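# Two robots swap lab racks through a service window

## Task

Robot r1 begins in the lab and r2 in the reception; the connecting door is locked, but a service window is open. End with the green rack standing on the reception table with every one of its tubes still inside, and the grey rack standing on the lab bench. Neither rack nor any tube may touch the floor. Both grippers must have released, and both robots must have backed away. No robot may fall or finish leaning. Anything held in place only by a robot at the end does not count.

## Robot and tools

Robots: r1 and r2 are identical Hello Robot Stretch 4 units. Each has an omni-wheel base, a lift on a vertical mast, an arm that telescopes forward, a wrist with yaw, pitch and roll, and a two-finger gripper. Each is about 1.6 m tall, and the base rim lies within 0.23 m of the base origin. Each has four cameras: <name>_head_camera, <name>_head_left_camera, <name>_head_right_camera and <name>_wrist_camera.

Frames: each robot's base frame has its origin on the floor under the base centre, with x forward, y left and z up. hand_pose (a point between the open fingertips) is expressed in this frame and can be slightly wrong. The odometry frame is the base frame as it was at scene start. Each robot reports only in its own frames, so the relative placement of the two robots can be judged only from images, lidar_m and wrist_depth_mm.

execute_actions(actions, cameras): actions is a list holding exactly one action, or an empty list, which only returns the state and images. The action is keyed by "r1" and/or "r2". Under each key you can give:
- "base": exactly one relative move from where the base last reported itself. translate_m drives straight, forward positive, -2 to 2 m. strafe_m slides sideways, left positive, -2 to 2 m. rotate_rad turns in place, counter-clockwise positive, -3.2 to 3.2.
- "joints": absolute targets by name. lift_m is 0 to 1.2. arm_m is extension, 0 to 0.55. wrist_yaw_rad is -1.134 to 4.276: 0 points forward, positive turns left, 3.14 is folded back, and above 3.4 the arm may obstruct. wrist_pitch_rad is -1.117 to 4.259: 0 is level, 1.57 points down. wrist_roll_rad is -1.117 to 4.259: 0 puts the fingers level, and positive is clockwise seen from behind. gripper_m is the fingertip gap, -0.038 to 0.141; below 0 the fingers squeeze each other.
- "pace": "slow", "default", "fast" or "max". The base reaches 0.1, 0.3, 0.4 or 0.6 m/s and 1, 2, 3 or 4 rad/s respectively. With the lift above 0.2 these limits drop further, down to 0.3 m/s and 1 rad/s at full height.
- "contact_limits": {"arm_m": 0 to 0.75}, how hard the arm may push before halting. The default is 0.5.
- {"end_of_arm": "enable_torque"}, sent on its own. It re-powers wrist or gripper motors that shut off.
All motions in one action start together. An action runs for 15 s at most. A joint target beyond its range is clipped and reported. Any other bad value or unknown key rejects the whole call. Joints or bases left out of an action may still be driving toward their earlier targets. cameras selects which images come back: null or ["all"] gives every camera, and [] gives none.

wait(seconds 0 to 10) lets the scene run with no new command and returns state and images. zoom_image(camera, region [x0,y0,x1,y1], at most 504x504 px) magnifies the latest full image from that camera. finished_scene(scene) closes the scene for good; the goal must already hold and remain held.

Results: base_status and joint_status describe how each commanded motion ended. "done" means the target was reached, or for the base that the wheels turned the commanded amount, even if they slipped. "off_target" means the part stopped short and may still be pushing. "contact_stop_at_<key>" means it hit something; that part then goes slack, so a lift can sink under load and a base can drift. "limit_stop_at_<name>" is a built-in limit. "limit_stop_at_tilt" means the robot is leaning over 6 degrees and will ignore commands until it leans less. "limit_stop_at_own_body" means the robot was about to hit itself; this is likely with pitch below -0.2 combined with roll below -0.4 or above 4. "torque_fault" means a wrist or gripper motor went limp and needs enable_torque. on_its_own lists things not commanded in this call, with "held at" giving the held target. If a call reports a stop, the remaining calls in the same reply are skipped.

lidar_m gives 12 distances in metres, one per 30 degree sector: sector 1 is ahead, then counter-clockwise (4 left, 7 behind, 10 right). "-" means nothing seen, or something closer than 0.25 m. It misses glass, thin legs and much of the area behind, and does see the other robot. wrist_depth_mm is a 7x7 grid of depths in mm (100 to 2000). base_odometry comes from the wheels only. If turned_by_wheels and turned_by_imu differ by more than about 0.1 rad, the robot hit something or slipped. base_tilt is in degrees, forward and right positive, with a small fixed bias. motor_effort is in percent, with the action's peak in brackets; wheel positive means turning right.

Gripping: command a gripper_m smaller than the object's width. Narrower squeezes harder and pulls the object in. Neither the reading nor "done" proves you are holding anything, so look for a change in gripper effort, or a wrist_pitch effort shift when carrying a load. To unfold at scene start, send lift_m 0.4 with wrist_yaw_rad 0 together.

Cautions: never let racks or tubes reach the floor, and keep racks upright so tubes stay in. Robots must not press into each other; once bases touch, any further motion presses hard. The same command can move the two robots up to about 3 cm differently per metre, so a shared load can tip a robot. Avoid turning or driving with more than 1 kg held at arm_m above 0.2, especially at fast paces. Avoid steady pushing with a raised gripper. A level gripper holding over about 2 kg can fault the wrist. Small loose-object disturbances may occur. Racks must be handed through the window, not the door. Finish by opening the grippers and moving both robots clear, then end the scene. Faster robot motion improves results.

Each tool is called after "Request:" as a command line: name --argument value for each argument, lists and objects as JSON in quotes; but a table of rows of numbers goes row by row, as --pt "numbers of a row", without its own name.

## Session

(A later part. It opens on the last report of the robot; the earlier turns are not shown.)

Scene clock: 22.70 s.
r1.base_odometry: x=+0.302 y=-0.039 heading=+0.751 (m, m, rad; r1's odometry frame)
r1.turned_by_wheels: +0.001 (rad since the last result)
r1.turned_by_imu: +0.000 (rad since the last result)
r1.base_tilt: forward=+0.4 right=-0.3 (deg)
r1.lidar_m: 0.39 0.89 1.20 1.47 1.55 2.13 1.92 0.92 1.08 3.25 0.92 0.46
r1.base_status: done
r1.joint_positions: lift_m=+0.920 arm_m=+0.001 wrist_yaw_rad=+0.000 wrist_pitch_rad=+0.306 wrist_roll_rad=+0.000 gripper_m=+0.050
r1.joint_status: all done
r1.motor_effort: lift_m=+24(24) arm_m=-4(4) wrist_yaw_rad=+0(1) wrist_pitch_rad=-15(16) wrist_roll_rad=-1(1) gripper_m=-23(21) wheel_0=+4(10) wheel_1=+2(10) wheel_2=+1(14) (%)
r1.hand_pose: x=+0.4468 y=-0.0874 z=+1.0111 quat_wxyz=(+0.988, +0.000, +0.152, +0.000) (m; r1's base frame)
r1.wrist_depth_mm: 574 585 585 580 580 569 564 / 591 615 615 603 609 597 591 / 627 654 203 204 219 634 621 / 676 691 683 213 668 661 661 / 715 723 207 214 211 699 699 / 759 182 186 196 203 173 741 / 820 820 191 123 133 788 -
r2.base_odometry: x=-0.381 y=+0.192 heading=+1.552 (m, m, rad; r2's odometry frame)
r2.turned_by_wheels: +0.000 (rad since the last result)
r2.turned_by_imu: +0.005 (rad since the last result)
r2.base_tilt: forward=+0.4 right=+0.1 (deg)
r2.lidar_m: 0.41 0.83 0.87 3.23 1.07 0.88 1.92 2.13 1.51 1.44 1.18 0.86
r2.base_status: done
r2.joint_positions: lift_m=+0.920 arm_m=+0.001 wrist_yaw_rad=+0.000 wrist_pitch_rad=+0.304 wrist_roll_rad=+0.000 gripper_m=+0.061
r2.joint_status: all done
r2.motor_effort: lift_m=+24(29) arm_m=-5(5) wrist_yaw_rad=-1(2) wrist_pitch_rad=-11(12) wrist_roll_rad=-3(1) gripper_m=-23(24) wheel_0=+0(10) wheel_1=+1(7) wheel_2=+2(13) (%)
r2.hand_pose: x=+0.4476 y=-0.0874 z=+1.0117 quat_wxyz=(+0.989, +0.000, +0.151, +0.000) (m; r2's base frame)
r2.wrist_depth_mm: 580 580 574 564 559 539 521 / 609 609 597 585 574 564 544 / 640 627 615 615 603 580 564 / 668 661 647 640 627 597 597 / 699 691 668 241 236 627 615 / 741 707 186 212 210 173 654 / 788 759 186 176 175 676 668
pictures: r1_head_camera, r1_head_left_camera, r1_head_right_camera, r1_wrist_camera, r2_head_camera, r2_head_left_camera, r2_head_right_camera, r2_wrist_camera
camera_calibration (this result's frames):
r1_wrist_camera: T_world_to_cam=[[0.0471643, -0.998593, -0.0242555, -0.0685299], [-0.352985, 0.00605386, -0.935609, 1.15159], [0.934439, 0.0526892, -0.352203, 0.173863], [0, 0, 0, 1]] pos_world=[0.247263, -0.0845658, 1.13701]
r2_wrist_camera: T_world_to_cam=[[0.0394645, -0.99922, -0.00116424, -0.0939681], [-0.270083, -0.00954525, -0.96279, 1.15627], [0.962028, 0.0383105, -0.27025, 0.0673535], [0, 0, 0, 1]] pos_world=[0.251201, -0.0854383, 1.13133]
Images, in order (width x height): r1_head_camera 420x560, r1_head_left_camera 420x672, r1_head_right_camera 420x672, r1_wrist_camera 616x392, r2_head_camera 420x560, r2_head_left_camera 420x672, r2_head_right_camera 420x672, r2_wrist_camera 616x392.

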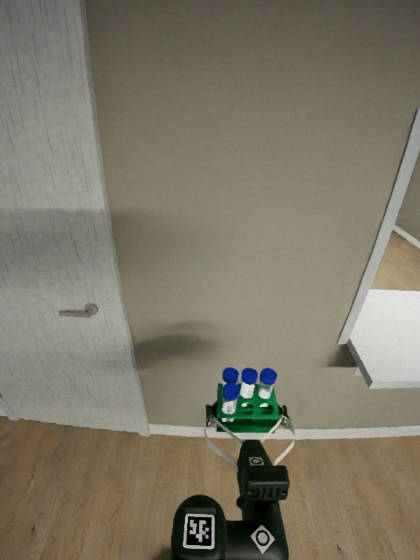

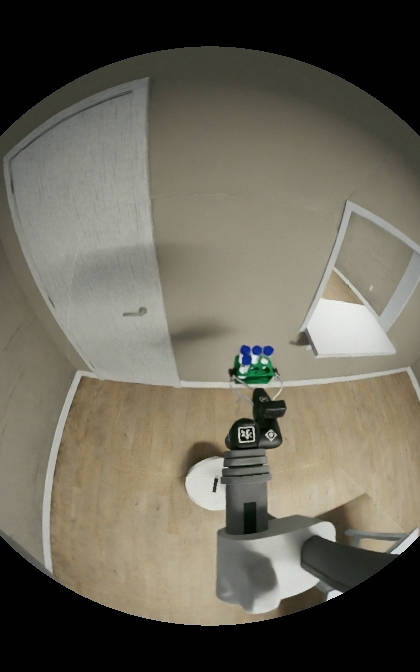

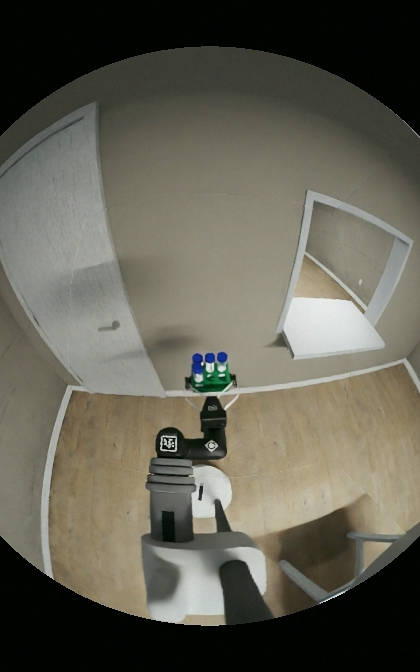

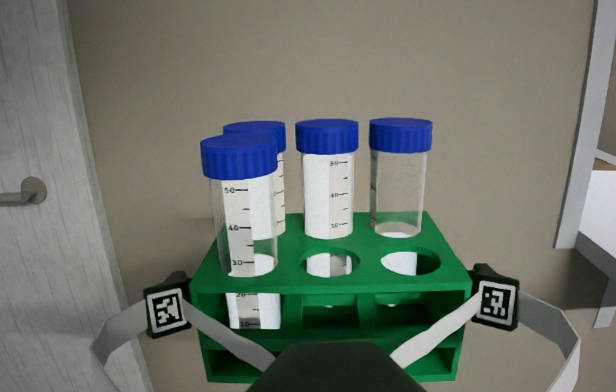

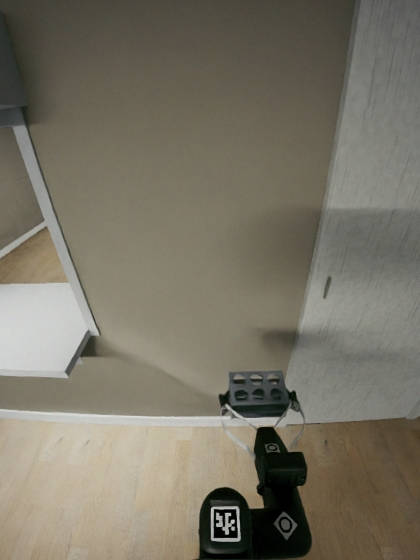

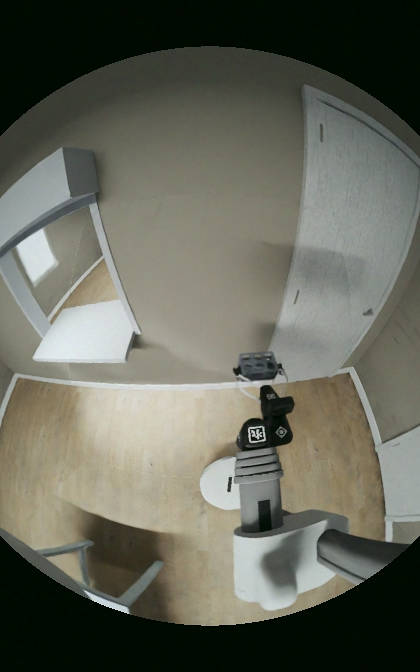

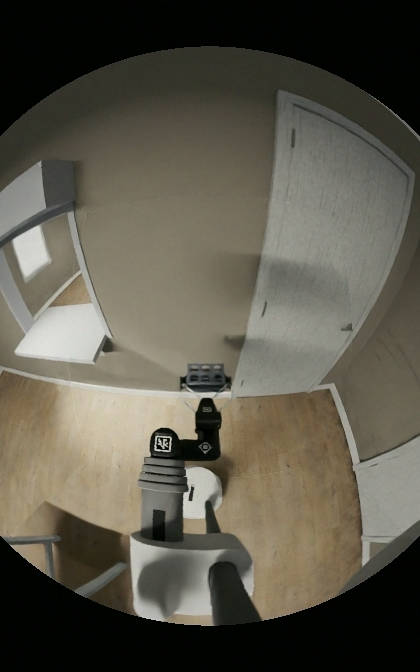

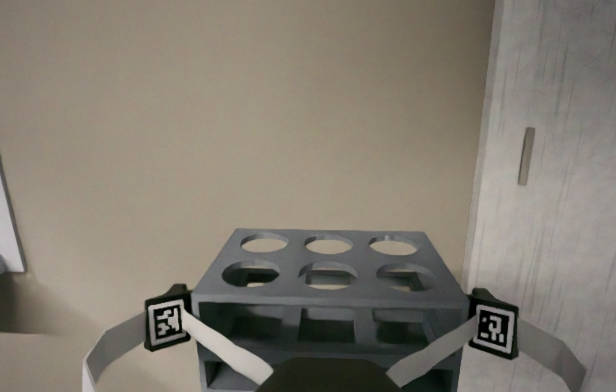

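Request:
execute_actions --actions '[{"r1":{"base":{"strafe_m":-0.99},"joints":{"lift_m":0.84,"arm_m":0.27},"pace":"fast"},"r2":{"base":{"strafe_m":0.87},"joints":{"lift_m":0.84,"arm_m":0.26},"pace":"fast"}}]' --cameras '["r1_head_camera","r1_wrist_camera","r2_head_camera","r2_wrist_camera"]'

Scene clock: 26.80 s.
r1.base_odometry: x=+0.977 y=-0.763 heading=+0.750 (m, m, rad; r1's odometry frame)
r1.turned_by_wheels: +0.000 (rad since the last result)
r1.turned_by_imu: +0.001 (rad since the last result)
r1.base_tilt: forward=+0.3 right=-0.3 (deg)
r1.lidar_m: 0.62 0.66 1.21 2.47 2.57 0.77 0.74 0.76 2.34 2.26 1.21 0.66
r1.base_status: done
r1.joint_positions: lift_m=+0.840 arm_m=+0.269 wrist_yaw_rad=+0.000 wrist_pitch_rad=+0.306 wrist_roll_rad=+0.000 gripper_m=+0.050
r1.joint_status: all done
r1.motor_effort: lift_m=+20(24) arm_m=+5(5) wrist_yaw_rad=+1(1) wrist_pitch_rad=-14(16) wrist_roll_rad=-1(1) gripper_m=-20(21) wheel_0=+1(13) wheel_1=-4(14) wheel_2=+0(1) (%)
r1.hand_pose: x=+0.7152 y=-0.0874 z=+0.9314 quat_wxyz=(+0.988, +0.000, +0.152, +0.000) (m; r1's base frame)
r1.wrist_depth_mm: - - 1160 - - - - / - - 1397 - - - - / - 707 203 205 - - - / 691 676 569 214 634 627 - / 480 480 207 214 211 449 445 / 370 182 186 196 202 173 364 / 309 297 191 123 133 286 -
r2.base_odometry: x=-1.251 y=+0.208 heading=+1.552 (m, m, rad; r2's odometry frame)
r2.turned_by_wheels: +0.000 (rad since the last result)
r2.turned_by_imu: -0.001 (rad since the last result)
r2.base_tilt: forward=+0.5 right=+0.0 (deg)
r2.lidar_m: 0.60 0.63 1.17 2.36 2.47 0.79 0.72 0.78 2.45 2.36 1.20 0.65
r2.base_status: done
r2.joint_positions: lift_m=+0.840 arm_m=+0.259 wrist_yaw_rad=+0.000 wrist_pitch_rad=+0.304 wrist_roll_rad=+0.000 gripper_m=+0.061
r2.joint_status: all done
r2.motor_effort: lift_m=+17(23) arm_m=+5(6) wrist_yaw_rad=-2(2) wrist_pitch_rad=-14(12) wrist_roll_rad=-1(0) gripper_m=-26(24) wheel_0=+1(9) wheel_1=-1(13) wheel_2=+1(2) (%)
r2.hand_pose: x=+0.7053 y=-0.0874 z=+0.9323 quat_wxyz=(+0.989, +0.000, +0.151, +0.000) (m; r2's base frame)
r2.wrist_depth_mm: - - - - - - 357 / - - 866 - - - 353 / - - 820 - - - 355 / - 723 1430 - - - 355 / 521 521 459 240 235 484 364 / 387 368 185 213 210 173 375 / 307 285 186 177 175 283 282
pictures: r1_head_camera, r1_wrist_camera, r2_head_camera, r2_wrist_camera
camera_calibration (this result's frames):
r1_wrist_camera: T_world_to_cam=[[0.0471442, -0.998594, -0.0242288, -0.0831424], [-0.3531, 0.00602951, -0.935566, 1.17182], [0.934397, 0.0526617, -0.35232, -0.104919], [0, 0, 0, 1]] pos_world=[0.515726, -0.0845658, 1.05734]
r2_wrist_camera: T_world_to_cam=[[0.0394456, -0.999221, -0.00116553, -0.104222], [-0.270116, -0.00954019, -0.96278, 1.14943], [0.962019, 0.0382923, -0.270282, -0.20201], [0, 0, 0, 1]] pos_world=[0.508929, -0.0854398, 1.05193]
Images, in order (width x height): r1_head_camera 420x560, r1_wrist_camera 616x392, r2_head_camera 420x560, r2_wrist_camera 616x392.

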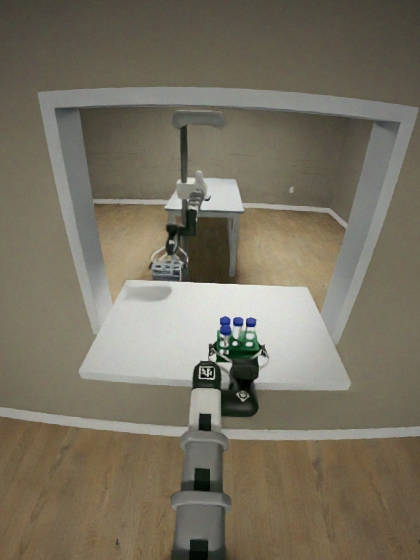

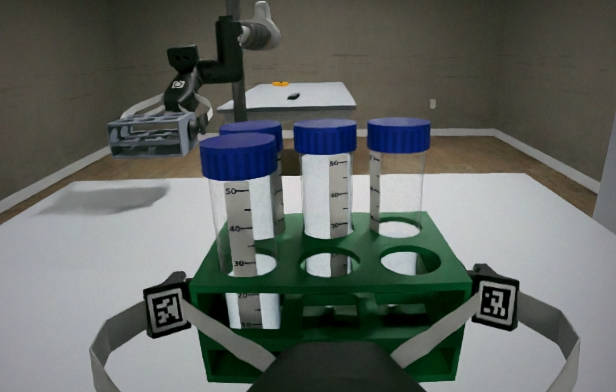

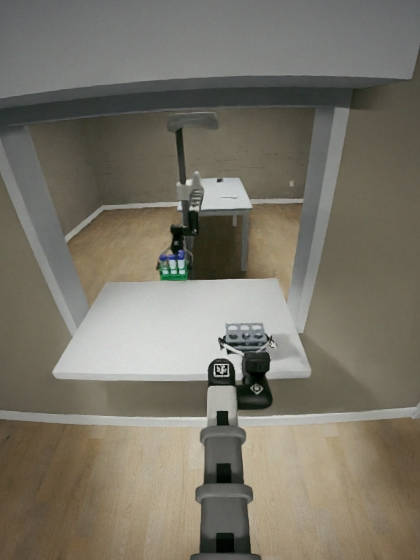

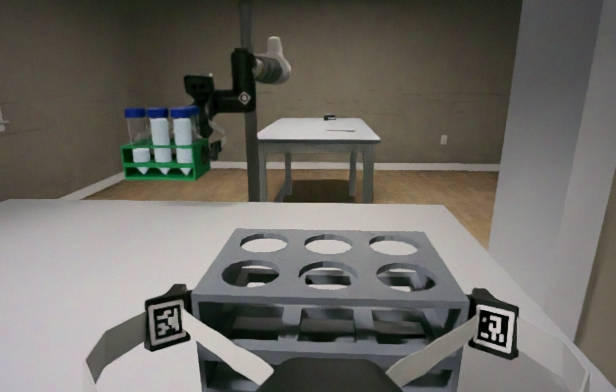

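Request:
execute_actions --actions '[{"r1":{"base":{"strafe_m":-0.04},"joints":{"lift_m":0.779,"arm_m":0.47}},"r2":{"joints":{"lift_m":0.779,"arm_m":0.45}}}]' --cameras '["r1_head_camera","r1_wrist_camera","r2_head_camera","r2_wrist_camera"]'

Scene clock: 28.63 s.
r1.base_odometry: x=+1.004 y=-0.792 heading=+0.750 (m, m, rad; r1's odometry frame)
r1.turned_by_wheels: +0.000 (rad since the last result)
r1.turned_by_imu: +0.000 (rad since the last result)
r1.base_tilt: forward=+0.4 right=-0.2 (deg)
r1.lidar_m: 0.62 0.65 1.21 2.52 2.63 0.78 0.72 3.14 2.27 2.21 1.21 0.65
r1.base_status: done
r1.joint_positions: lift_m=+0.779 arm_m=+0.469 wrist_yaw_rad=+0.000 wrist_pitch_rad=+0.306 wrist_roll_rad=+0.000 gripper_m=+0.050
r1.joint_status: all done
r1.motor_effort: lift_m=+20(19) arm_m=+5(8) wrist_yaw_rad=+0(2) wrist_pitch_rad=-14(17) wrist_roll_rad=-1(1) gripper_m=-20(21) wheel_0=+1(10) wheel_1=-3(12) wheel_2=+0(3) (%)
r1.hand_pose: x=+0.9152 y=-0.0874 z=+0.8704 quat_wxyz=(+0.988, +0.000, +0.152, +0.000) (m; r1's base frame)
r1.wrist_depth_mm: - 508 1042 - - - - / 445 504 - - - - - / 421 - 203 204 215 - - / 427 492 418 215 462 455 449 / 351 349 208 214 211 329 324 / 268 182 186 196 203 173 264 / 225 218 191 123 133 210 -
r2.base_odometry: x=-1.251 y=+0.208 heading=+1.552 (m, m, rad; r2's odometry frame)
r2.turned_by_wheels: +0.000 (rad since the last result)
r2.turned_by_imu: +0.000 (rad since the last result)
r2.base_tilt: forward=+0.5 right=+0.0 (deg)
r2.lidar_m: 0.61 0.62 1.21 2.35 2.46 0.77 0.74 0.78 2.46 2.33 1.24 0.64
r2.base_status: not commanded
r2.joint_positions: lift_m=+0.779 arm_m=+0.449 wrist_yaw_rad=+0.000 wrist_pitch_rad=+0.304 wrist_roll_rad=+0.000 gripper_m=+0.061
r2.joint_status: all done
r2.motor_effort: lift_m=+16(16) arm_m=+6(4) wrist_yaw_rad=-2(2) wrist_pitch_rad=-12(12) wrist_roll_rad=-2(2) gripper_m=-23(23) wheel_0=+1(1) wheel_1=-2(1) wheel_2=+1(1) (%)
r2.hand_pose: x=+0.8953 y=-0.0874 z=+0.8713 quat_wxyz=(+0.989, +0.000, +0.151, +0.000) (m; r2's base frame)
r2.wrist_depth_mm: - - - - - - - / 459 500 1229 - - - - / 433 - - - - - - / 384 - - - - - - / 343 377 334 240 235 375 - / 281 267 186 213 210 172 279 / 224 207 186 176 175 206 204
pictures: r1_head_camera, r1_wrist_camera, r2_head_camera, r2_wrist_camera
camera_calibration (this result's frames):
r1_wrist_camera: T_world_to_cam=[[0.0473398, -0.998585, -0.0242268, -0.0941742], [-0.353093, 0.005959, -0.935569, 1.18543], [0.93439, 0.052844, -0.352311, -0.31326], [0, 0, 0, 1]] pos_world=[0.715731, -0.0845509, 0.996402]
r2_wrist_camera: T_world_to_cam=[[0.0395126, -0.999218, -0.00116815, -0.111826], [-0.270179, -0.00955829, -0.962763, 1.14211], [0.961999, 0.0383569, -0.270345, -0.40116], [0, 0, 0, 1]] pos_world=[0.698908, -0.0854345, 0.990999]
Images, in order (width x height): r1_head_camera 420x560, r1_wrist_camera 616x392, r2_head_camera 420x560, r2_wrist_camera 616x392.

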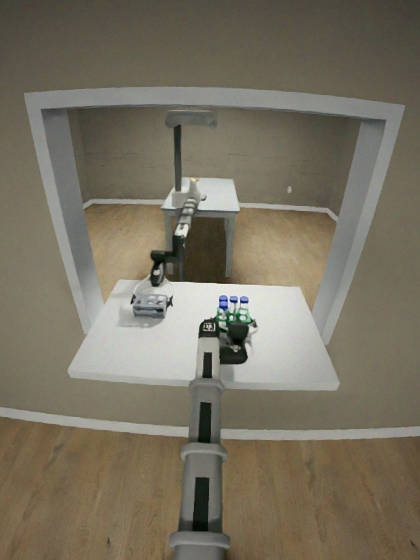

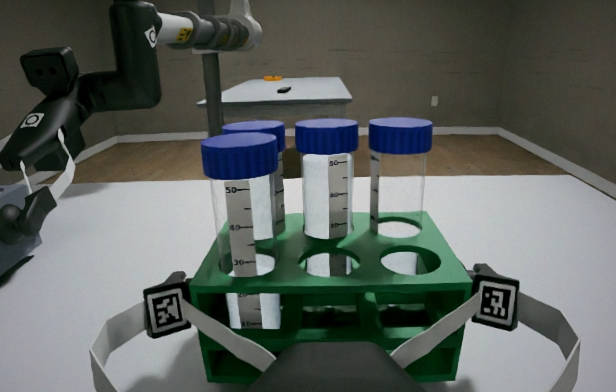

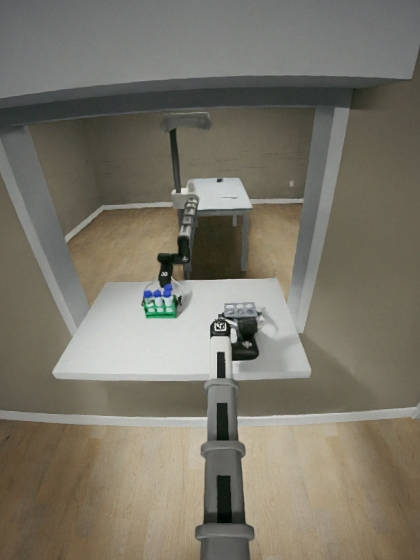

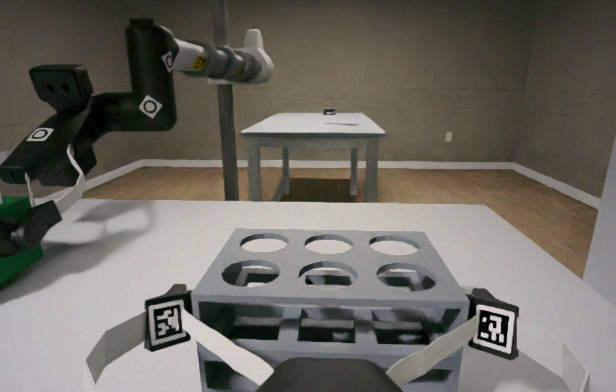

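Request:
execute_actions --actions '[{"r1":{"joints":{"gripper_m":0.141,"lift_m":0.773}},"r2":{"joints":{"gripper_m":0.141,"lift_m":0.773}}}]' --cameras '["r1_wrist_camera","r2_wrist_camera"]'

Request:
execute_actions --actions '[{"r1":{"joints":{"arm_m":0.37},"pace":"fast"},"r2":{"joints":{"arm_m":0.35},"pace":"fast"}}]' --cameras '["r1_head_camera","r1_wrist_camera","r2_head_camera","r2_wrist_camera"]'

Request:
zoom_image --camera "r1_head_camera" --region '[110, 270, 290, 360]'

Scene clock: 30.77 s.
r1.base_odometry: x=+1.004 y=-0.792 heading=+0.750 (m, m, rad; r1's odometry frame)
r1.turned_by_wheels: +0.000 (rad since the last result)
r1.turned_by_imu: +0.001 (rad since the last result)
r1.base_tilt: forward=+0.4 right=-0.3 (deg)
r1.lidar_m: 0.62 0.66 1.21 2.50 2.63 0.76 0.72 3.15 2.29 2.21 1.22 0.65
r1.base_status: not commanded
r1.joint_positions: lift_m=+0.773 arm_m=+0.469 wrist_yaw_rad=+0.000 wrist_pitch_rad=+0.302 wrist_roll_rad=+0.000 gripper_m=+0.141
r1.joint_status: all done
r1.motor_effort: lift_m=+20(18) arm_m=+5(5) wrist_yaw_rad=+0(1) wrist_pitch_rad=-5(16) wrist_roll_rad=-1(1) gripper_m=+0(22) wheel_0=+1(1) wheel_1=-3(3) wheel_2=+0(0) (%)
r1.hand_pose: x=+0.9156 y=-0.0874 z=+0.8656 quat_wxyz=(+0.989, +0.000, +0.150, +0.000) (m; r1's base frame)
r1.wrist_depth_mm: - 504 904 - - - - / 449 500 - - - - - / 421 - - 226 - - - / 459 488 445 237 455 452 445 / 327 345 219 228 221 325 322 / 264 253 207 214 214 201 249 / 220 214 214 145 211 208 -
r2.base_odometry: x=-1.251 y=+0.208 heading=+1.552 (m, m, rad; r2's odometry frame)
r2.turned_by_wheels: +0.000 (rad since the last result)
r2.turned_by_imu: +0.001 (rad since the last result)
r2.base_tilt: forward=+0.6 right=+0.0 (deg)
r2.lidar_m: 0.61 0.65 1.19 2.35 2.44 0.78 0.73 0.81 2.43 2.35 1.22 0.66
r2.base_status: not commanded
r2.joint_positions: lift_m=+0.773 arm_m=+0.449 wrist_yaw_rad=+0.000 wrist_pitch_rad=+0.302 wrist_roll_rad=+0.000 gripper_m=+0.141
r2.joint_status: all done
r2.motor_effort: lift_m=+16(17) arm_m=+5(5) wrist_yaw_rad=-1(3) wrist_pitch_rad=-7(10) wrist_roll_rad=+0(1) gripper_m=-1(23) wheel_0=+1(1) wheel_1=-1(1) wheel_2=+1(1) (%)
r2.hand_pose: x=+0.8954 y=-0.0874 z=+0.8659 quat_wxyz=(+0.989, +0.000, +0.150, +0.000) (m; r2's base frame)
r2.wrist_depth_mm: - - - - - - - / 459 500 1160 - - - - / 427 - - - - - - / 469 - - - - - - / 332 368 343 263 250 366 - / 273 260 191 234 209 191 272 / 216 208 208 144 202 208 215
pictures: r1_wrist_camera, r2_wrist_camera
camera_calibration (this result's frames):
r1_wrist_camera: T_world_to_cam=[[0.0473758, -0.998588, -0.0240338, -0.0945262], [-0.349248, 0.00598251, -0.937011, 1.17873], [0.935832, 0.0527854, -0.348471, -0.319951], [0, 0, 0, 1]] pos_world=[0.715568, -0.0845558, 0.990717]
r2_wrist_camera: T_world_to_cam=[[0.0395145, -0.999218, -0.0010944, -0.111904], [-0.268367, -0.00955767, -0.963269, 1.1357], [0.962506, 0.0383568, -0.268535, -0.40482], [0, 0, 0, 1]] pos_world=[0.698847, -0.0854345, 0.985151]
Images, in order (width x height): r1_wrist_camera 616x392, r2_wrist_camera 616x392.

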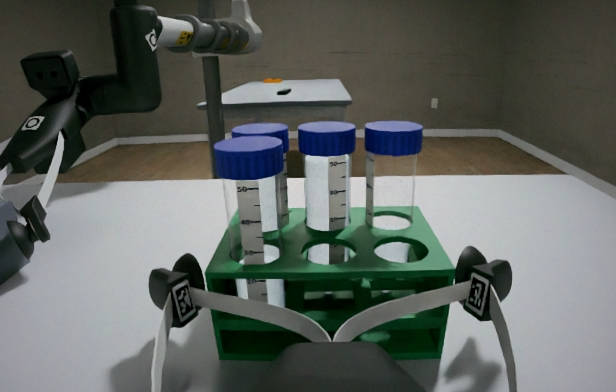

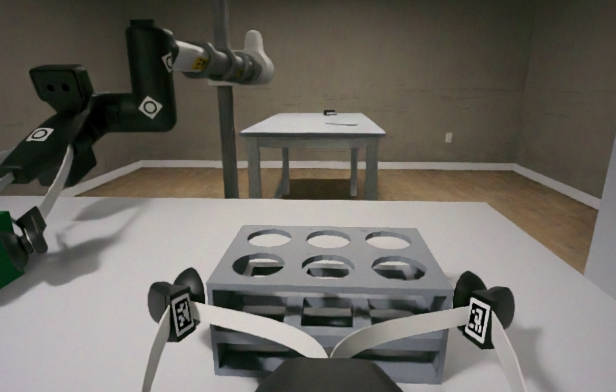

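Scene clock: 31.87 s.
r1.base_odometry: x=+1.004 y=-0.792 heading=+0.750 (m, m, rad; r1's odometry frame)
r1.turned_by_wheels: +0.000 (rad since the last result)
r1.turned_by_imu: +0.000 (rad since the last result)
r1.base_tilt: forward=+0.3 right=-0.2 (deg)
r1.lidar_m: 0.61 0.67 1.23 2.50 2.60 0.77 0.72 3.13 2.27 2.21 1.21 0.66
r1.base_status: not commanded
r1.joint_positions: lift_m=+0.773 arm_m=+0.371 wrist_yaw_rad=+0.000 wrist_pitch_rad=+0.302 wrist_roll_rad=+0.000 gripper_m=+0.141
r1.joint_status: all done
r1.motor_effort: lift_m=+20(20) arm_m=-4(3) wrist_yaw_rad=+1(1) wrist_pitch_rad=-6(4) wrist_roll_rad=-1(1) gripper_m=-1(1) wheel_0=+1(1) wheel_1=-3(3) wheel_2=+1(0) (%)
r1.hand_pose: x=+0.8171 y=-0.0875 z=+0.8655 quat_wxyz=(+0.989, +0.000, +0.151, +0.000) (m; r1's base frame)
r1.wrist_depth_mm: - - 917 - - - - / - 676 - - - - - / - - - 324 - - - / 382 484 442 332 340 449 442 / 345 343 324 309 307 325 320 / 264 255 242 264 240 229 249 / 220 214 220 145 214 208 -
r2.base_odometry: x=-1.251 y=+0.208 heading=+1.552 (m, m, rad; r2's odometry frame)
r2.turned_by_wheels: +0.000 (rad since the last result)
r2.turned_by_imu: +0.000 (rad since the last result)
r2.base_tilt: forward=+0.5 right=+0.2 (deg)
r2.lidar_m: 0.61 0.64 1.18 2.35 2.46 0.77 0.73 0.80 2.45 2.36 1.23 0.64
r2.base_status: not commanded
r2.joint_positions: lift_m=+0.773 arm_m=+0.351 wrist_yaw_rad=+0.000 wrist_pitch_rad=+0.302 wrist_roll_rad=+0.000 gripper_m=+0.141
r2.joint_status: all done
r2.motor_effort: lift_m=+16(16) arm_m=-5(5) wrist_yaw_rad=-1(3) wrist_pitch_rad=-7(7) wrist_roll_rad=-1(1) gripper_m=+0(1) wheel_0=+1(1) wheel_1=-1(1) wheel_2=+1(1) (%)
r2.hand_pose: x=+0.7972 y=-0.0875 z=+0.8657 quat_wxyz=(+0.989, +0.000, +0.150, +0.000) (m; r2's base frame)
r2.wrist_depth_mm: - - - - - - - / - - 931 - - - 353 / - 661 - - - - 355 / 370 508 559 355 504 - 353 / 345 368 368 312 324 364 334 / 273 260 212 274 273 198 271 / 217 208 218 144 217 208 215
pictures: r1_head_camera, r1_wrist_camera, r2_head_camera, r2_wrist_camera
camera_calibration (this result's frames):
r1_wrist_camera: T_world_to_cam=[[0.0471042, -0.9986, -0.0240517, -0.0896998], [-0.349602, 0.00607429, -0.936879, 1.14442], [0.935714, 0.0525395, -0.348826, -0.227451], [0, 0, 0, 1]] pos_world=[0.617147, -0.0845756, 0.990689]
r2_wrist_camera: T_world_to_cam=[[0.0392109, -0.99923, -0.00110943, -0.107854], [-0.26874, -0.00947627, -0.963166, 1.10946], [0.962414, 0.0380648, -0.268905, -0.30997], [0, 0, 0, 1]] pos_world=[0.600705, -0.0854585, 0.985121]
Images, in order (width x height): r1_head_camera 420x560, r1_wrist_camera 616x392, r2_head_camera 420x560, r2_wrist_camera 616x392.

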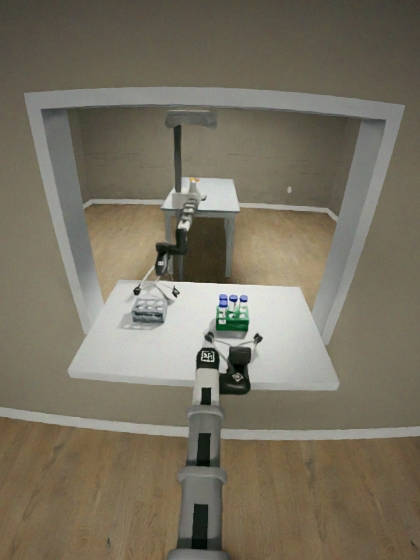

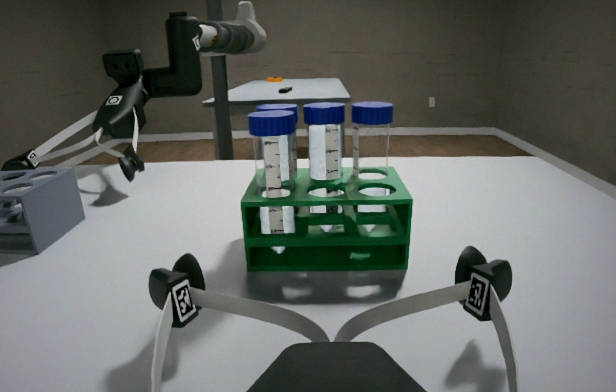

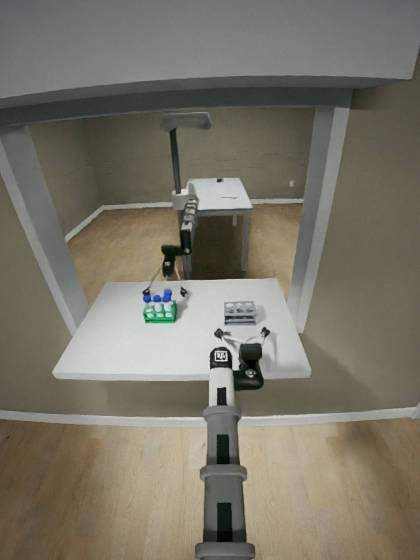

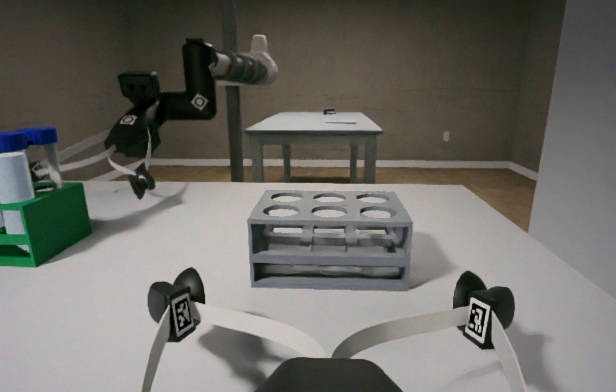

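Region (110, 270, 290, 360) of r1_head_camera's 420x560 image, scaled by 2.800, with more detail than that image has.

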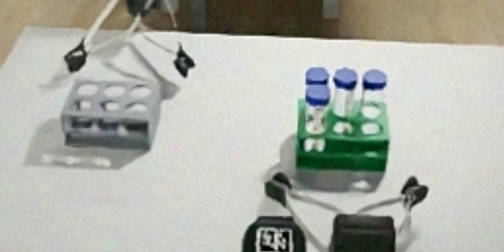

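Request:
execute_actions --actions '[{"r1":{"base":{"strafe_m":0.337},"pace":"fast"},"r2":{"base":{"strafe_m":0.337},"pace":"fast"}}]' --cameras '["r1_wrist_camera","r2_wrist_camera"]'

Scene clock: 34.10 s.
r1.base_odometry: x=+0.775 y=-0.545 heading=+0.750 (m, m, rad; r1's odometry frame)
r1.turned_by_wheels: +0.000 (rad since the last result)
r1.turned_by_imu: +0.000 (rad since the last result)
r1.base_tilt: forward=+0.3 right=-0.3 (deg)
r1.lidar_m: 0.62 0.88 1.23 2.17 2.24 3.12 0.72 0.76 2.62 2.55 0.92 0.65
r1.base_status: done
r1.joint_positions: lift_m=+0.773 arm_m=+0.371 wrist_yaw_rad=+0.000 wrist_pitch_rad=+0.302 wrist_roll_rad=+0.000 gripper_m=+0.141
r1.joint_status: not commanded
r1.motor_effort: lift_m=+19(19) arm_m=-4(4) wrist_yaw_rad=+1(1) wrist_pitch_rad=-4(5) wrist_roll_rad=-1(1) gripper_m=+1(0) wheel_0=+1(14) wheel_1=+0(14) wheel_2=+0(0) (%)
r1.hand_pose: x=+0.8171 y=-0.0874 z=+0.8655 quat_wxyz=(+0.989, +0.000, +0.151, +0.000) (m; r1's base frame)
r1.wrist_depth_mm: 304 - - - - 1060 634 / 300 - - - - - 647 / 300 - - - - - - / 300 418 477 359 392 452 439 / 298 345 342 320 322 325 320 / 265 253 244 263 240 229 250 / 220 215 219 144 215 208 -
r2.base_odometry: x=-1.588 y=+0.215 heading=+1.552 (m, m, rad; r2's odometry frame)
r2.turned_by_wheels: +0.000 (rad since the last result)
r2.turned_by_imu: +0.000 (rad since the last result)
r2.base_tilt: forward=+0.6 right=+0.2 (deg)
r2.lidar_m: 0.60 0.65 1.19 2.03 2.12 2.86 0.74 0.79 2.80 2.69 0.91 0.64
r2.base_status: done
r2.joint_positions: lift_m=+0.773 arm_m=+0.351 wrist_yaw_rad=+0.000 wrist_pitch_rad=+0.302 wrist_roll_rad=+0.000 gripper_m=+0.141
r2.joint_status: not commanded
r2.motor_effort: lift_m=+16(16) arm_m=-5(5) wrist_yaw_rad=-5(0) wrist_pitch_rad=-8(8) wrist_roll_rad=-2(1) gripper_m=+1(0) wheel_0=+2(12) wheel_1=+1(13) wheel_2=+0(1) (%)
r2.hand_pose: x=+0.7973 y=-0.0874 z=+0.8657 quat_wxyz=(+0.989, +0.000, +0.150, +0.000) (m; r2's base frame)
r2.wrist_depth_mm: - - - - - - - / - - - - - 1078 634 / - - - - 1921 - 654 / - 559 554 319 462 549 500 / 366 368 366 320 322 364 366 / 273 260 213 273 272 198 271 / 217 209 217 144 217 208 215
pictures: r1_wrist_camera, r2_wrist_camera
camera_calibration (this result's frames):
r1_wrist_camera: T_world_to_cam=[[0.0471905, -0.998596, -0.0240516, -0.0897464], [-0.349602, 0.006044, -0.936879, 1.14442], [0.935709, 0.0526203, -0.348826, -0.227445], [0, 0, 0, 1]] pos_world=[0.61715, -0.0845691, 0.990689]
r2_wrist_camera: T_world_to_cam=[[0.0394199, -0.999222, -0.00110942, -0.107963], [-0.268738, -0.00953248, -0.963166, 1.10944], [0.962406, 0.038266, -0.268905, -0.309968], [0, 0, 0, 1]] pos_world=[0.600719, -0.085442, 0.9851]
Images, in order (width x height): r1_wrist_camera 616x392, r2_wrist_camera 616x392.

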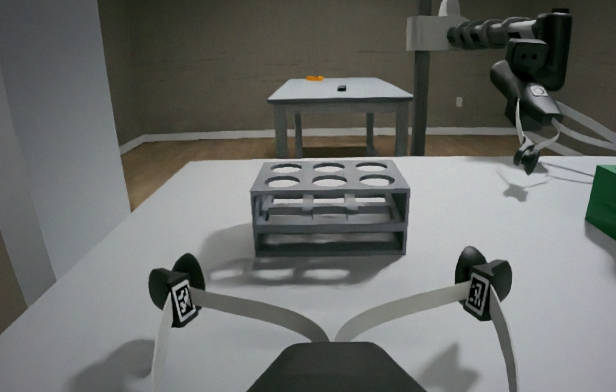

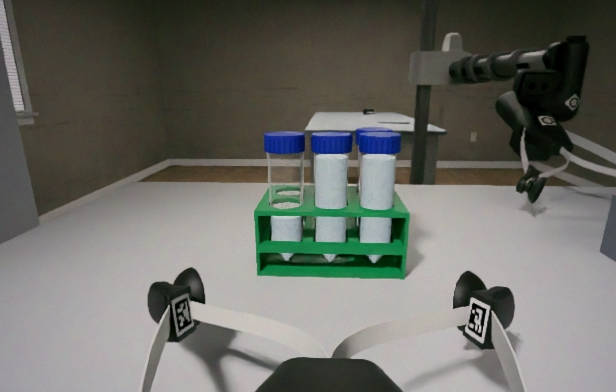

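Request:
execute_actions --actions '[{"r1":{"base":{"strafe_m":-0.003},"joints":{"arm_m":0.488}},"r2":{"joints":{"arm_m":0.464}}}]' --cameras '["r1_wrist_camera","r2_wrist_camera"]'

Request:
execute_actions --actions '[{"r1":{"joints":{"gripper_m":0.06,"arm_m":0.493}},"r2":{"joints":{"gripper_m":0.055,"arm_m":0.468}}}]' --cameras '["r1_wrist_camera","r2_wrist_camera"]'

Scene clock: 35.63 s.
r1.base_odometry: x=+0.777 y=-0.548 heading=+0.751 (m, m, rad; r1's odometry frame)
r1.turned_by_wheels: +0.000 (rad since the last result)
r1.turned_by_imu: +0.001 (rad since the last result)
r1.base_tilt: forward=+0.4 right=-0.3 (deg)
r1.lidar_m: 0.63 0.88 1.20 2.17 2.27 3.11 0.74 0.77 2.63 2.55 0.90 0.65
r1.base_status: done
r1.joint_positions: lift_m=+0.773 arm_m=+0.487 wrist_yaw_rad=+0.000 wrist_pitch_rad=+0.302 wrist_roll_rad=+0.000 gripper_m=+0.141
r1.joint_status: all done
r1.motor_effort: lift_m=+19(19) arm_m=+5(4) wrist_yaw_rad=+0(1) wrist_pitch_rad=-5(5) wrist_roll_rad=-1(1) gripper_m=+1(0) wheel_0=-1(10) wheel_1=+4(8) wheel_2=+0(1) (%)
r1.hand_pose: x=+0.9335 y=-0.0874 z=+0.8655 quat_wxyz=(+0.989, +0.000, +0.150, +0.000) (m; r1's base frame)
r1.wrist_depth_mm: - - - - - 1042 668 / - - - - - - - / - - - - - - - / - - 477 466 462 452 445 / 301 343 250 241 237 327 320 / 264 253 214 216 213 209 249 / 220 214 217 145 214 208 -
r2.base_odometry: x=-1.588 y=+0.215 heading=+1.552 (m, m, rad; r2's odometry frame)
r2.turned_by_wheels: +0.000 (rad since the last result)
r2.turned_by_imu: +0.000 (rad since the last result)
r2.base_tilt: forward=+0.4 right=+0.0 (deg)
r2.lidar_m: 0.60 0.63 1.20 2.01 2.10 2.89 0.73 0.77 2.79 2.69 0.90 0.64
r2.base_status: not commanded
r2.joint_positions: lift_m=+0.773 arm_m=+0.463 wrist_yaw_rad=+0.000 wrist_pitch_rad=+0.302 wrist_roll_rad=+0.000 gripper_m=+0.141
r2.joint_status: all done
r2.motor_effort: lift_m=+16(16) arm_m=+5(6) wrist_yaw_rad=-4(1) wrist_pitch_rad=-8(7) wrist_roll_rad=-2(1) gripper_m=-1(2) wheel_0=+2(1) wheel_1=+1(1) wheel_2=+0(1) (%)
r2.hand_pose: x=+0.9094 y=-0.0874 z=+0.8657 quat_wxyz=(+0.989, +0.000, +0.150, +0.000) (m; r2's base frame)
r2.wrist_depth_mm: - - - - - - - / - - - - - - - / - - - - 1205 - - / - - 504 196 194 - - / 368 368 342 204 201 366 364 / 272 259 204 209 205 195 271 / 217 209 212 144 208 208 215
pictures: r1_wrist_camera, r2_wrist_camera
camera_calibration (this result's frames):
r1_wrist_camera: T_world_to_cam=[[0.0473348, -0.99859, -0.0240485, -0.0953381], [-0.34954, 0.00599418, -0.936902, 1.1851], [0.935725, 0.052754, -0.348763, -0.336449], [0, 0, 0, 1]] pos_world=[0.733578, -0.0845583, 0.990694]
r2_wrist_camera: T_world_to_cam=[[0.0394573, -0.999221, -0.00110903, -0.112408], [-0.268729, -0.00954256, -0.963169, 1.13957], [0.962407, 0.0383021, -0.268896, -0.417902], [0, 0, 0, 1]] pos_world=[0.712862, -0.085439, 0.985101]
Images, in order (width x height): r1_wrist_camera 616x392, r2_wrist_camera 616x392.

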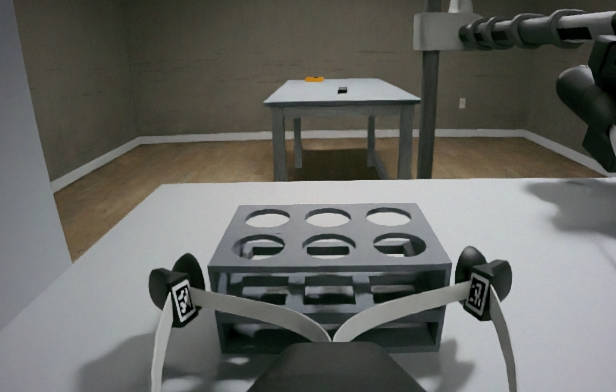

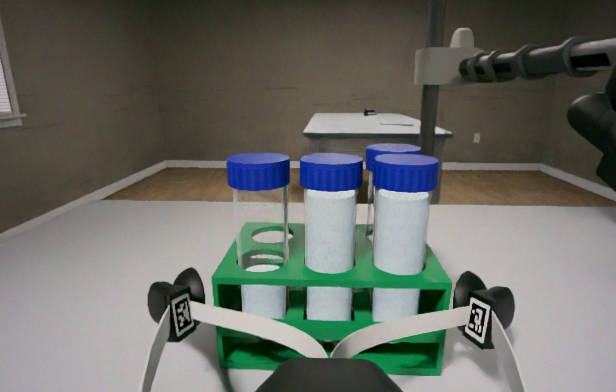

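Scene clock: 37.50 s.
r1.base_odometry: x=+0.777 y=-0.548 heading=+0.751 (m, m, rad; r1's odometry frame)
r1.turned_by_wheels: +0.000 (rad since the last result)
r1.turned_by_imu: +0.001 (rad since the last result)
r1.base_tilt: forward=+0.4 right=-0.3 (deg)
r1.lidar_m: 0.62 0.88 1.23 2.18 2.27 3.12 0.70 0.78 2.62 2.55 0.92 0.66
r1.base_status: not commanded
r1.joint_positions: lift_m=+0.773 arm_m=+0.492 wrist_yaw_rad=+0.000 wrist_pitch_rad=+0.303 wrist_roll_rad=+0.000 gripper_m=+0.060
r1.joint_status: all done
r1.motor_effort: lift_m=+20(20) arm_m=+5(3) wrist_yaw_rad=+0(0) wrist_pitch_rad=-7(8) wrist_roll_rad=-1(1) gripper_m=-22(19) wheel_0=-1(1) wheel_1=+4(4) wheel_2=+0(0) (%)
r1.hand_pose: x=+0.9384 y=-0.0874 z=+0.8651 quat_wxyz=(+0.989, +0.000, +0.151, +0.000) (m; r1's base frame)
r1.wrist_depth_mm: - - - - - 1042 676 / - - - - - - - / - - - - - - - / - - 473 462 455 449 439 / 303 340 230 213 208 322 317 / 263 183 188 205 202 175 258 / 218 212 200 126 164 204 -
r2.base_odometry: x=-1.588 y=+0.215 heading=+1.552 (m, m, rad; r2's odometry frame)
r2.turned_by_wheels: +0.000 (rad since the last result)
r2.turned_by_imu: +0.000 (rad since the last result)
r2.base_tilt: forward=+0.6 right=+0.0 (deg)
r2.lidar_m: 0.60 0.64 1.18 2.01 2.12 2.86 0.74 0.80 2.79 2.67 0.92 0.63
r2.base_status: not commanded
r2.joint_positions: lift_m=+0.773 arm_m=+0.467 wrist_yaw_rad=+0.000 wrist_pitch_rad=+0.305 wrist_roll_rad=+0.000 gripper_m=+0.056
r2.joint_status: all done
r2.motor_effort: lift_m=+16(17) arm_m=+5(6) wrist_yaw_rad=-4(1) wrist_pitch_rad=-16(17) wrist_roll_rad=-1(2) gripper_m=-24(27) wheel_0=+1(2) wheel_1=+1(1) wheel_2=+0(1) (%)
r2.hand_pose: x=+0.9131 y=-0.0874 z=+0.8648 quat_wxyz=(+0.988, +0.000, +0.152, +0.000) (m; r2's base frame)
r2.wrist_depth_mm: - - - - - - - / - - - - - - - / - - - 1921 1160 - - / - - 496 170 168 - - / 359 359 317 178 175 357 355 / 267 255 179 182 179 174 265 / 213 198 185 176 175 196 195
pictures: r1_wrist_camera, r2_wrist_camera
camera_calibration (this result's frames):
r1_wrist_camera: T_world_to_cam=[[0.0472746, -0.998591, -0.0241069, -0.0954793], [-0.350703, 0.00600446, -0.936467, 1.18721], [0.935293, 0.0527255, -0.349925, -0.339735], [0, 0, 0, 1]] pos_world=[0.738624, -0.0845606, 0.9906]
r2_wrist_camera: T_world_to_cam=[[0.0392818, -0.999227, -0.00123823, -0.112331], [-0.271897, -0.00949642, -0.962279, 1.14181], [0.961524, 0.0381368, -0.27206, -0.418188], [0, 0, 0, 1]] pos_world=[0.716966, -0.0854526, 0.984833]
Images, in order (width x height): r1_wrist_camera 616x392, r2_wrist_camera 616x392.

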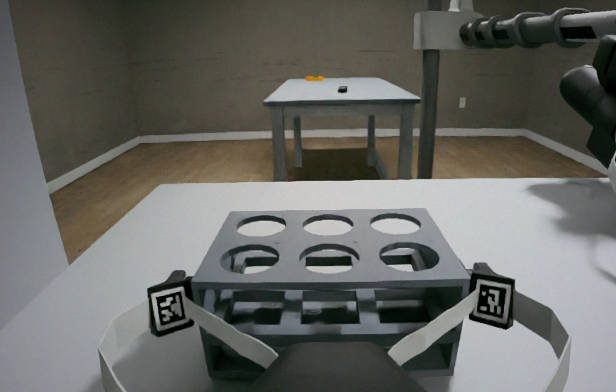

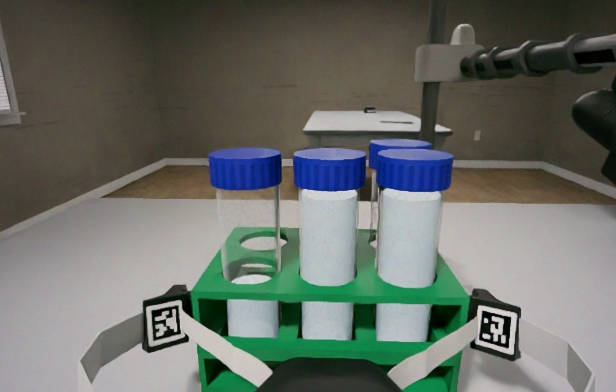

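Request:
execute_actions --actions '[{"r1":{"joints":{"lift_m":0.81,"arm_m":0.26}},"r2":{"joints":{"lift_m":0.81,"arm_m":0.24}}}]' --cameras '["r1_wrist_camera","r2_wrist_camera"]'

Request:
execute_actions --actions '[{"r1":{"base":{"rotate_rad":-2.75},"joints":{"arm_m":0.18}},"r2":{"base":{"rotate_rad":-2.77},"joints":{"arm_m":0.18}}}]' --cameras '["r1_head_camera","r1_wrist_camera","r2_head_camera","r2_wrist_camera"]'

Scene clock: 39.50 s.
r1.base_odometry: x=+0.777 y=-0.548 heading=+0.751 (m, m, rad; r1's odometry frame)
r1.turned_by_wheels: +0.000 (rad since the last result)
r1.turned_by_imu: +0.001 (rad since the last result)
r1.base_tilt: forward=+0.4 right=-0.3 (deg)
r1.lidar_m: 0.63 0.88 1.21 2.18 2.27 3.12 0.73 0.76 2.63 2.56 0.92 0.66
r1.base_status: not commanded
r1.joint_positions: lift_m=+0.810 arm_m=+0.261 wrist_yaw_rad=+0.000 wrist_pitch_rad=+0.304 wrist_roll_rad=+0.000 gripper_m=+0.060
r1.joint_status: all done
r1.motor_effort: lift_m=+24(25) arm_m=-4(6) wrist_yaw_rad=+0(0) wrist_pitch_rad=-9(9) wrist_roll_rad=-1(1) gripper_m=-21(24) wheel_0=-1(1) wheel_1=+4(4) wheel_2=+0(0) (%)
r1.hand_pose: x=+0.7070 y=-0.0874 z=+0.9016 quat_wxyz=(+0.988, +0.000, +0.151, +0.000) (m; r1's base frame)
r1.wrist_depth_mm: 336 436 - - - 1025 - / 353 442 - - - 820 - / 375 442 - - - 707 - / 402 442 580 574 559 544 544 / 427 413 229 213 209 394 392 / 449 183 188 205 202 176 317 / 270 262 199 126 164 251 -
r2.base_odometry: x=-1.588 y=+0.215 heading=+1.552 (m, m, rad; r2's odometry frame)
r2.turned_by_wheels: +0.000 (rad since the last result)
r2.turned_by_imu: +0.001 (rad since the last result)
r2.base_tilt: forward=+0.6 right=+0.2 (deg)
r2.lidar_m: 0.61 0.63 1.19 2.02 2.08 2.87 0.73 0.78 2.80 2.67 0.93 0.66
r2.base_status: not commanded
r2.joint_positions: lift_m=+0.809 arm_m=+0.241 wrist_yaw_rad=+0.000 wrist_pitch_rad=+0.306 wrist_roll_rad=+0.000 gripper_m=+0.056
r2.joint_status: all done
r2.motor_effort: lift_m=+27(27) arm_m=-5(5) wrist_yaw_rad=-2(2) wrist_pitch_rad=-18(18) wrist_roll_rad=-1(2) gripper_m=-23(24) wheel_0=+2(1) wheel_1=+1(1) wheel_2=+0(0) (%)
r2.hand_pose: x=+0.6869 y=-0.0875 z=+0.9008 quat_wxyz=(+0.988, +0.000, +0.152, +0.000) (m; r2's base frame)
r2.wrist_depth_mm: 449 - - - - - - / 452 - - - - 842 - / 455 - - - 1397 759 - / 455 750 609 169 167 627 661 / 421 445 392 178 175 439 439 / 332 315 180 182 179 174 327 / 264 244 186 176 175 242 242
pictures: r1_wrist_camera, r2_wrist_camera
camera_calibration (this result's frames):
r1_wrist_camera: T_world_to_cam=[[0.0471095, -0.998598, -0.0241276, -0.0835646], [-0.351113, 0.00605869, -0.936313, 1.14039], [0.935147, 0.0525808, -0.350335, -0.110011], [0, 0, 0, 1]] pos_world=[0.507217, -0.0845723, 1.0272]
r2_wrist_camera: T_world_to_cam=[[0.0392407, -0.999229, -0.00125462, -0.10337], [-0.2723, -0.00948541, -0.962166, 1.11516], [0.961412, 0.0380977, -0.272463, -0.190483], [0, 0, 0, 1]] pos_world=[0.490849, -0.0854558, 1.02094]
Images, in order (width x height): r1_wrist_camera 616x392, r2_wrist_camera 616x392.

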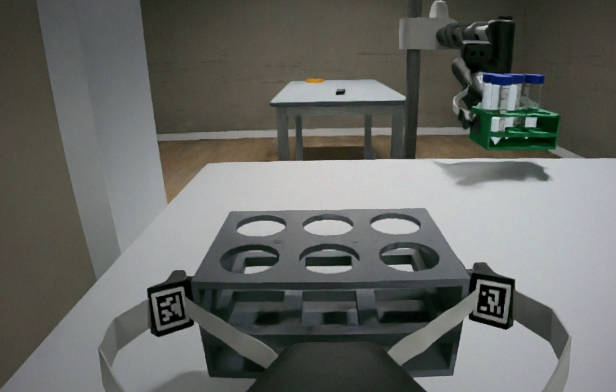

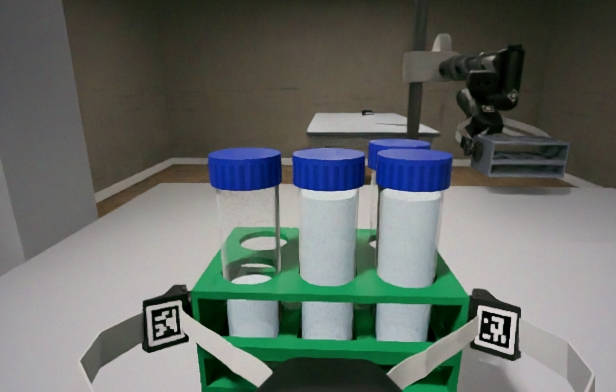

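Scene clock: 42.17 s.
r1.base_odometry: x=+0.777 y=-0.548 heading=-1.998 (m, m, rad; r1's odometry frame)
r1.turned_by_wheels: -2.749 (rad since the last result)
r1.turned_by_imu: -2.816 (rad since the last result)
r1.base_tilt: forward=+0.4 right=-0.3 (deg)
r1.lidar_m: 0.60 2.76 2.52 1.45 0.69 0.62 0.63 1.07 2.20 2.23 2.78 0.73
r1.base_status: done
r1.joint_positions: lift_m=+0.810 arm_m=+0.181 wrist_yaw_rad=+0.000 wrist_pitch_rad=+0.304 wrist_roll_rad=+0.000 gripper_m=+0.060
r1.joint_status: all done
r1.motor_effort: lift_m=+23(24) arm_m=-4(6) wrist_yaw_rad=+1(3) wrist_pitch_rad=-8(9) wrist_roll_rad=-1(1) gripper_m=-20(19) wheel_0=+5(11) wheel_1=+5(13) wheel_2=+2(10) (%)
r1.hand_pose: x=+0.6270 y=-0.0875 z=+0.9018 quat_wxyz=(+0.988, +0.000, +0.151, +0.000) (m; r1's base frame)
r1.wrist_depth_mm: - - - - - - - / - - - - - - - / - - - 1366 1160 1160 1537 / - - 759 750 732 715 707 / - 580 229 213 209 517 508 / 1661 183 187 206 202 175 415 / 1366 1308 199 126 164 353 -
r2.base_odometry: x=-1.588 y=+0.215 heading=-1.218 (m, m, rad; r2's odometry frame)
r2.turned_by_wheels: -2.770 (rad since the last result)
r2.turned_by_imu: -2.751 (rad since the last result)
r2.base_tilt: forward=+0.6 right=+0.1 (deg)
r2.lidar_m: 0.57 0.93 2.65 1.42 0.66 0.59 0.59 1.07 2.03 2.06 2.56 0.73
r2.base_status: done
r2.joint_positions: lift_m=+0.810 arm_m=+0.181 wrist_yaw_rad=+0.000 wrist_pitch_rad=+0.306 wrist_roll_rad=+0.000 gripper_m=+0.056
r2.joint_status: all done
r2.motor_effort: lift_m=+26(27) arm_m=-5(4) wrist_yaw_rad=-2(7) wrist_pitch_rad=-18(18) wrist_roll_rad=-1(1) gripper_m=-24(27) wheel_0=+2(8) wheel_1=+2(10) wheel_2=+2(9) (%)
r2.hand_pose: x=+0.6270 y=-0.0874 z=+0.9010 quat_wxyz=(+0.988, +0.000, +0.152, +0.000) (m; r2's base frame)
r2.wrist_depth_mm: - - - - - - - / - - - - - - - / - - - - 1708 - - / - - 798 171 167 878 - / - 591 512 178 175 580 - / 1756 603 180 182 179 174 455 / 1366 707 186 177 175 340 332
pictures: r1_head_camera, r1_wrist_camera, r2_head_camera, r2_wrist_camera
camera_calibration (this result's frames):
r1_wrist_camera: T_world_to_cam=[[0.0470656, -0.998601, -0.0241106, -0.079797], [-0.35094, 0.00606791, -0.936378, 1.11236], [0.935214, 0.0525326, -0.350164, -0.0353969], [0, 0, 0, 1]] pos_world=[0.427231, -0.0845756, 1.02727]
r2_wrist_camera: T_world_to_cam=[[0.039355, -0.999225, -0.00123847, -0.101072], [-0.272093, -0.00952392, -0.962224, 1.09891], [0.961466, 0.0382053, -0.272256, -0.133004], [0, 0, 0, 1]] pos_world=[0.430861, -0.0854465, 1.02106]
Images, in order (width x height): r1_head_camera 420x560, r1_wrist_camera 616x392, r2_head_camera 420x560, r2_wrist_camera 616x392.

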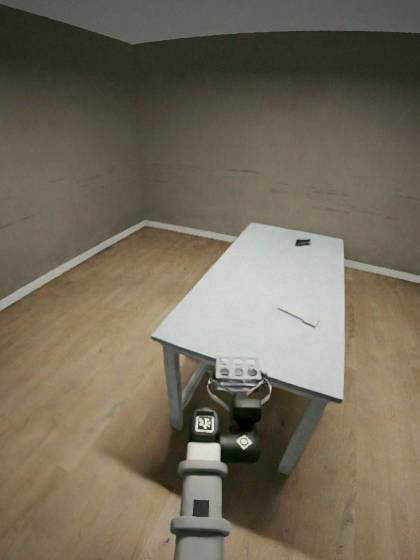

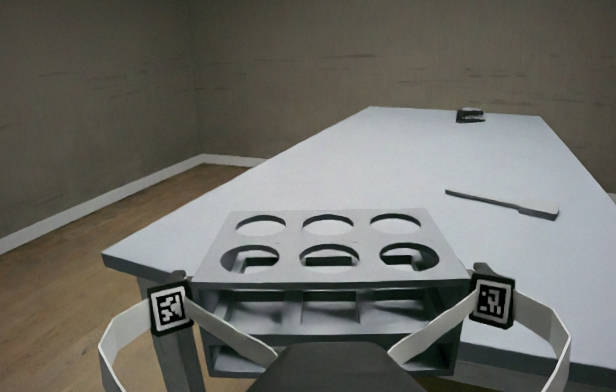

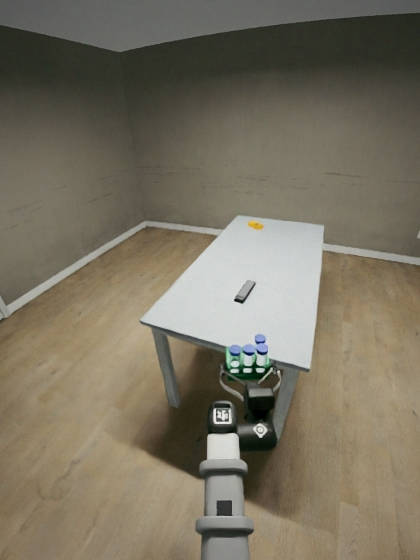

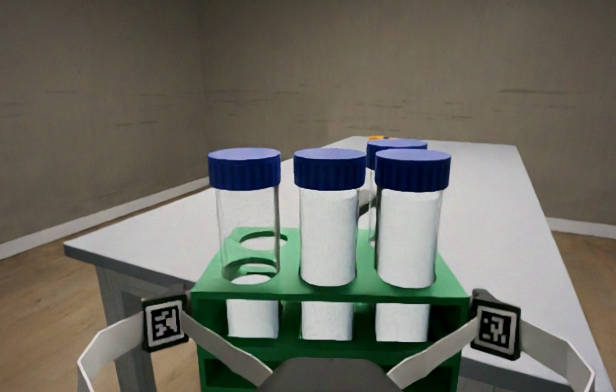

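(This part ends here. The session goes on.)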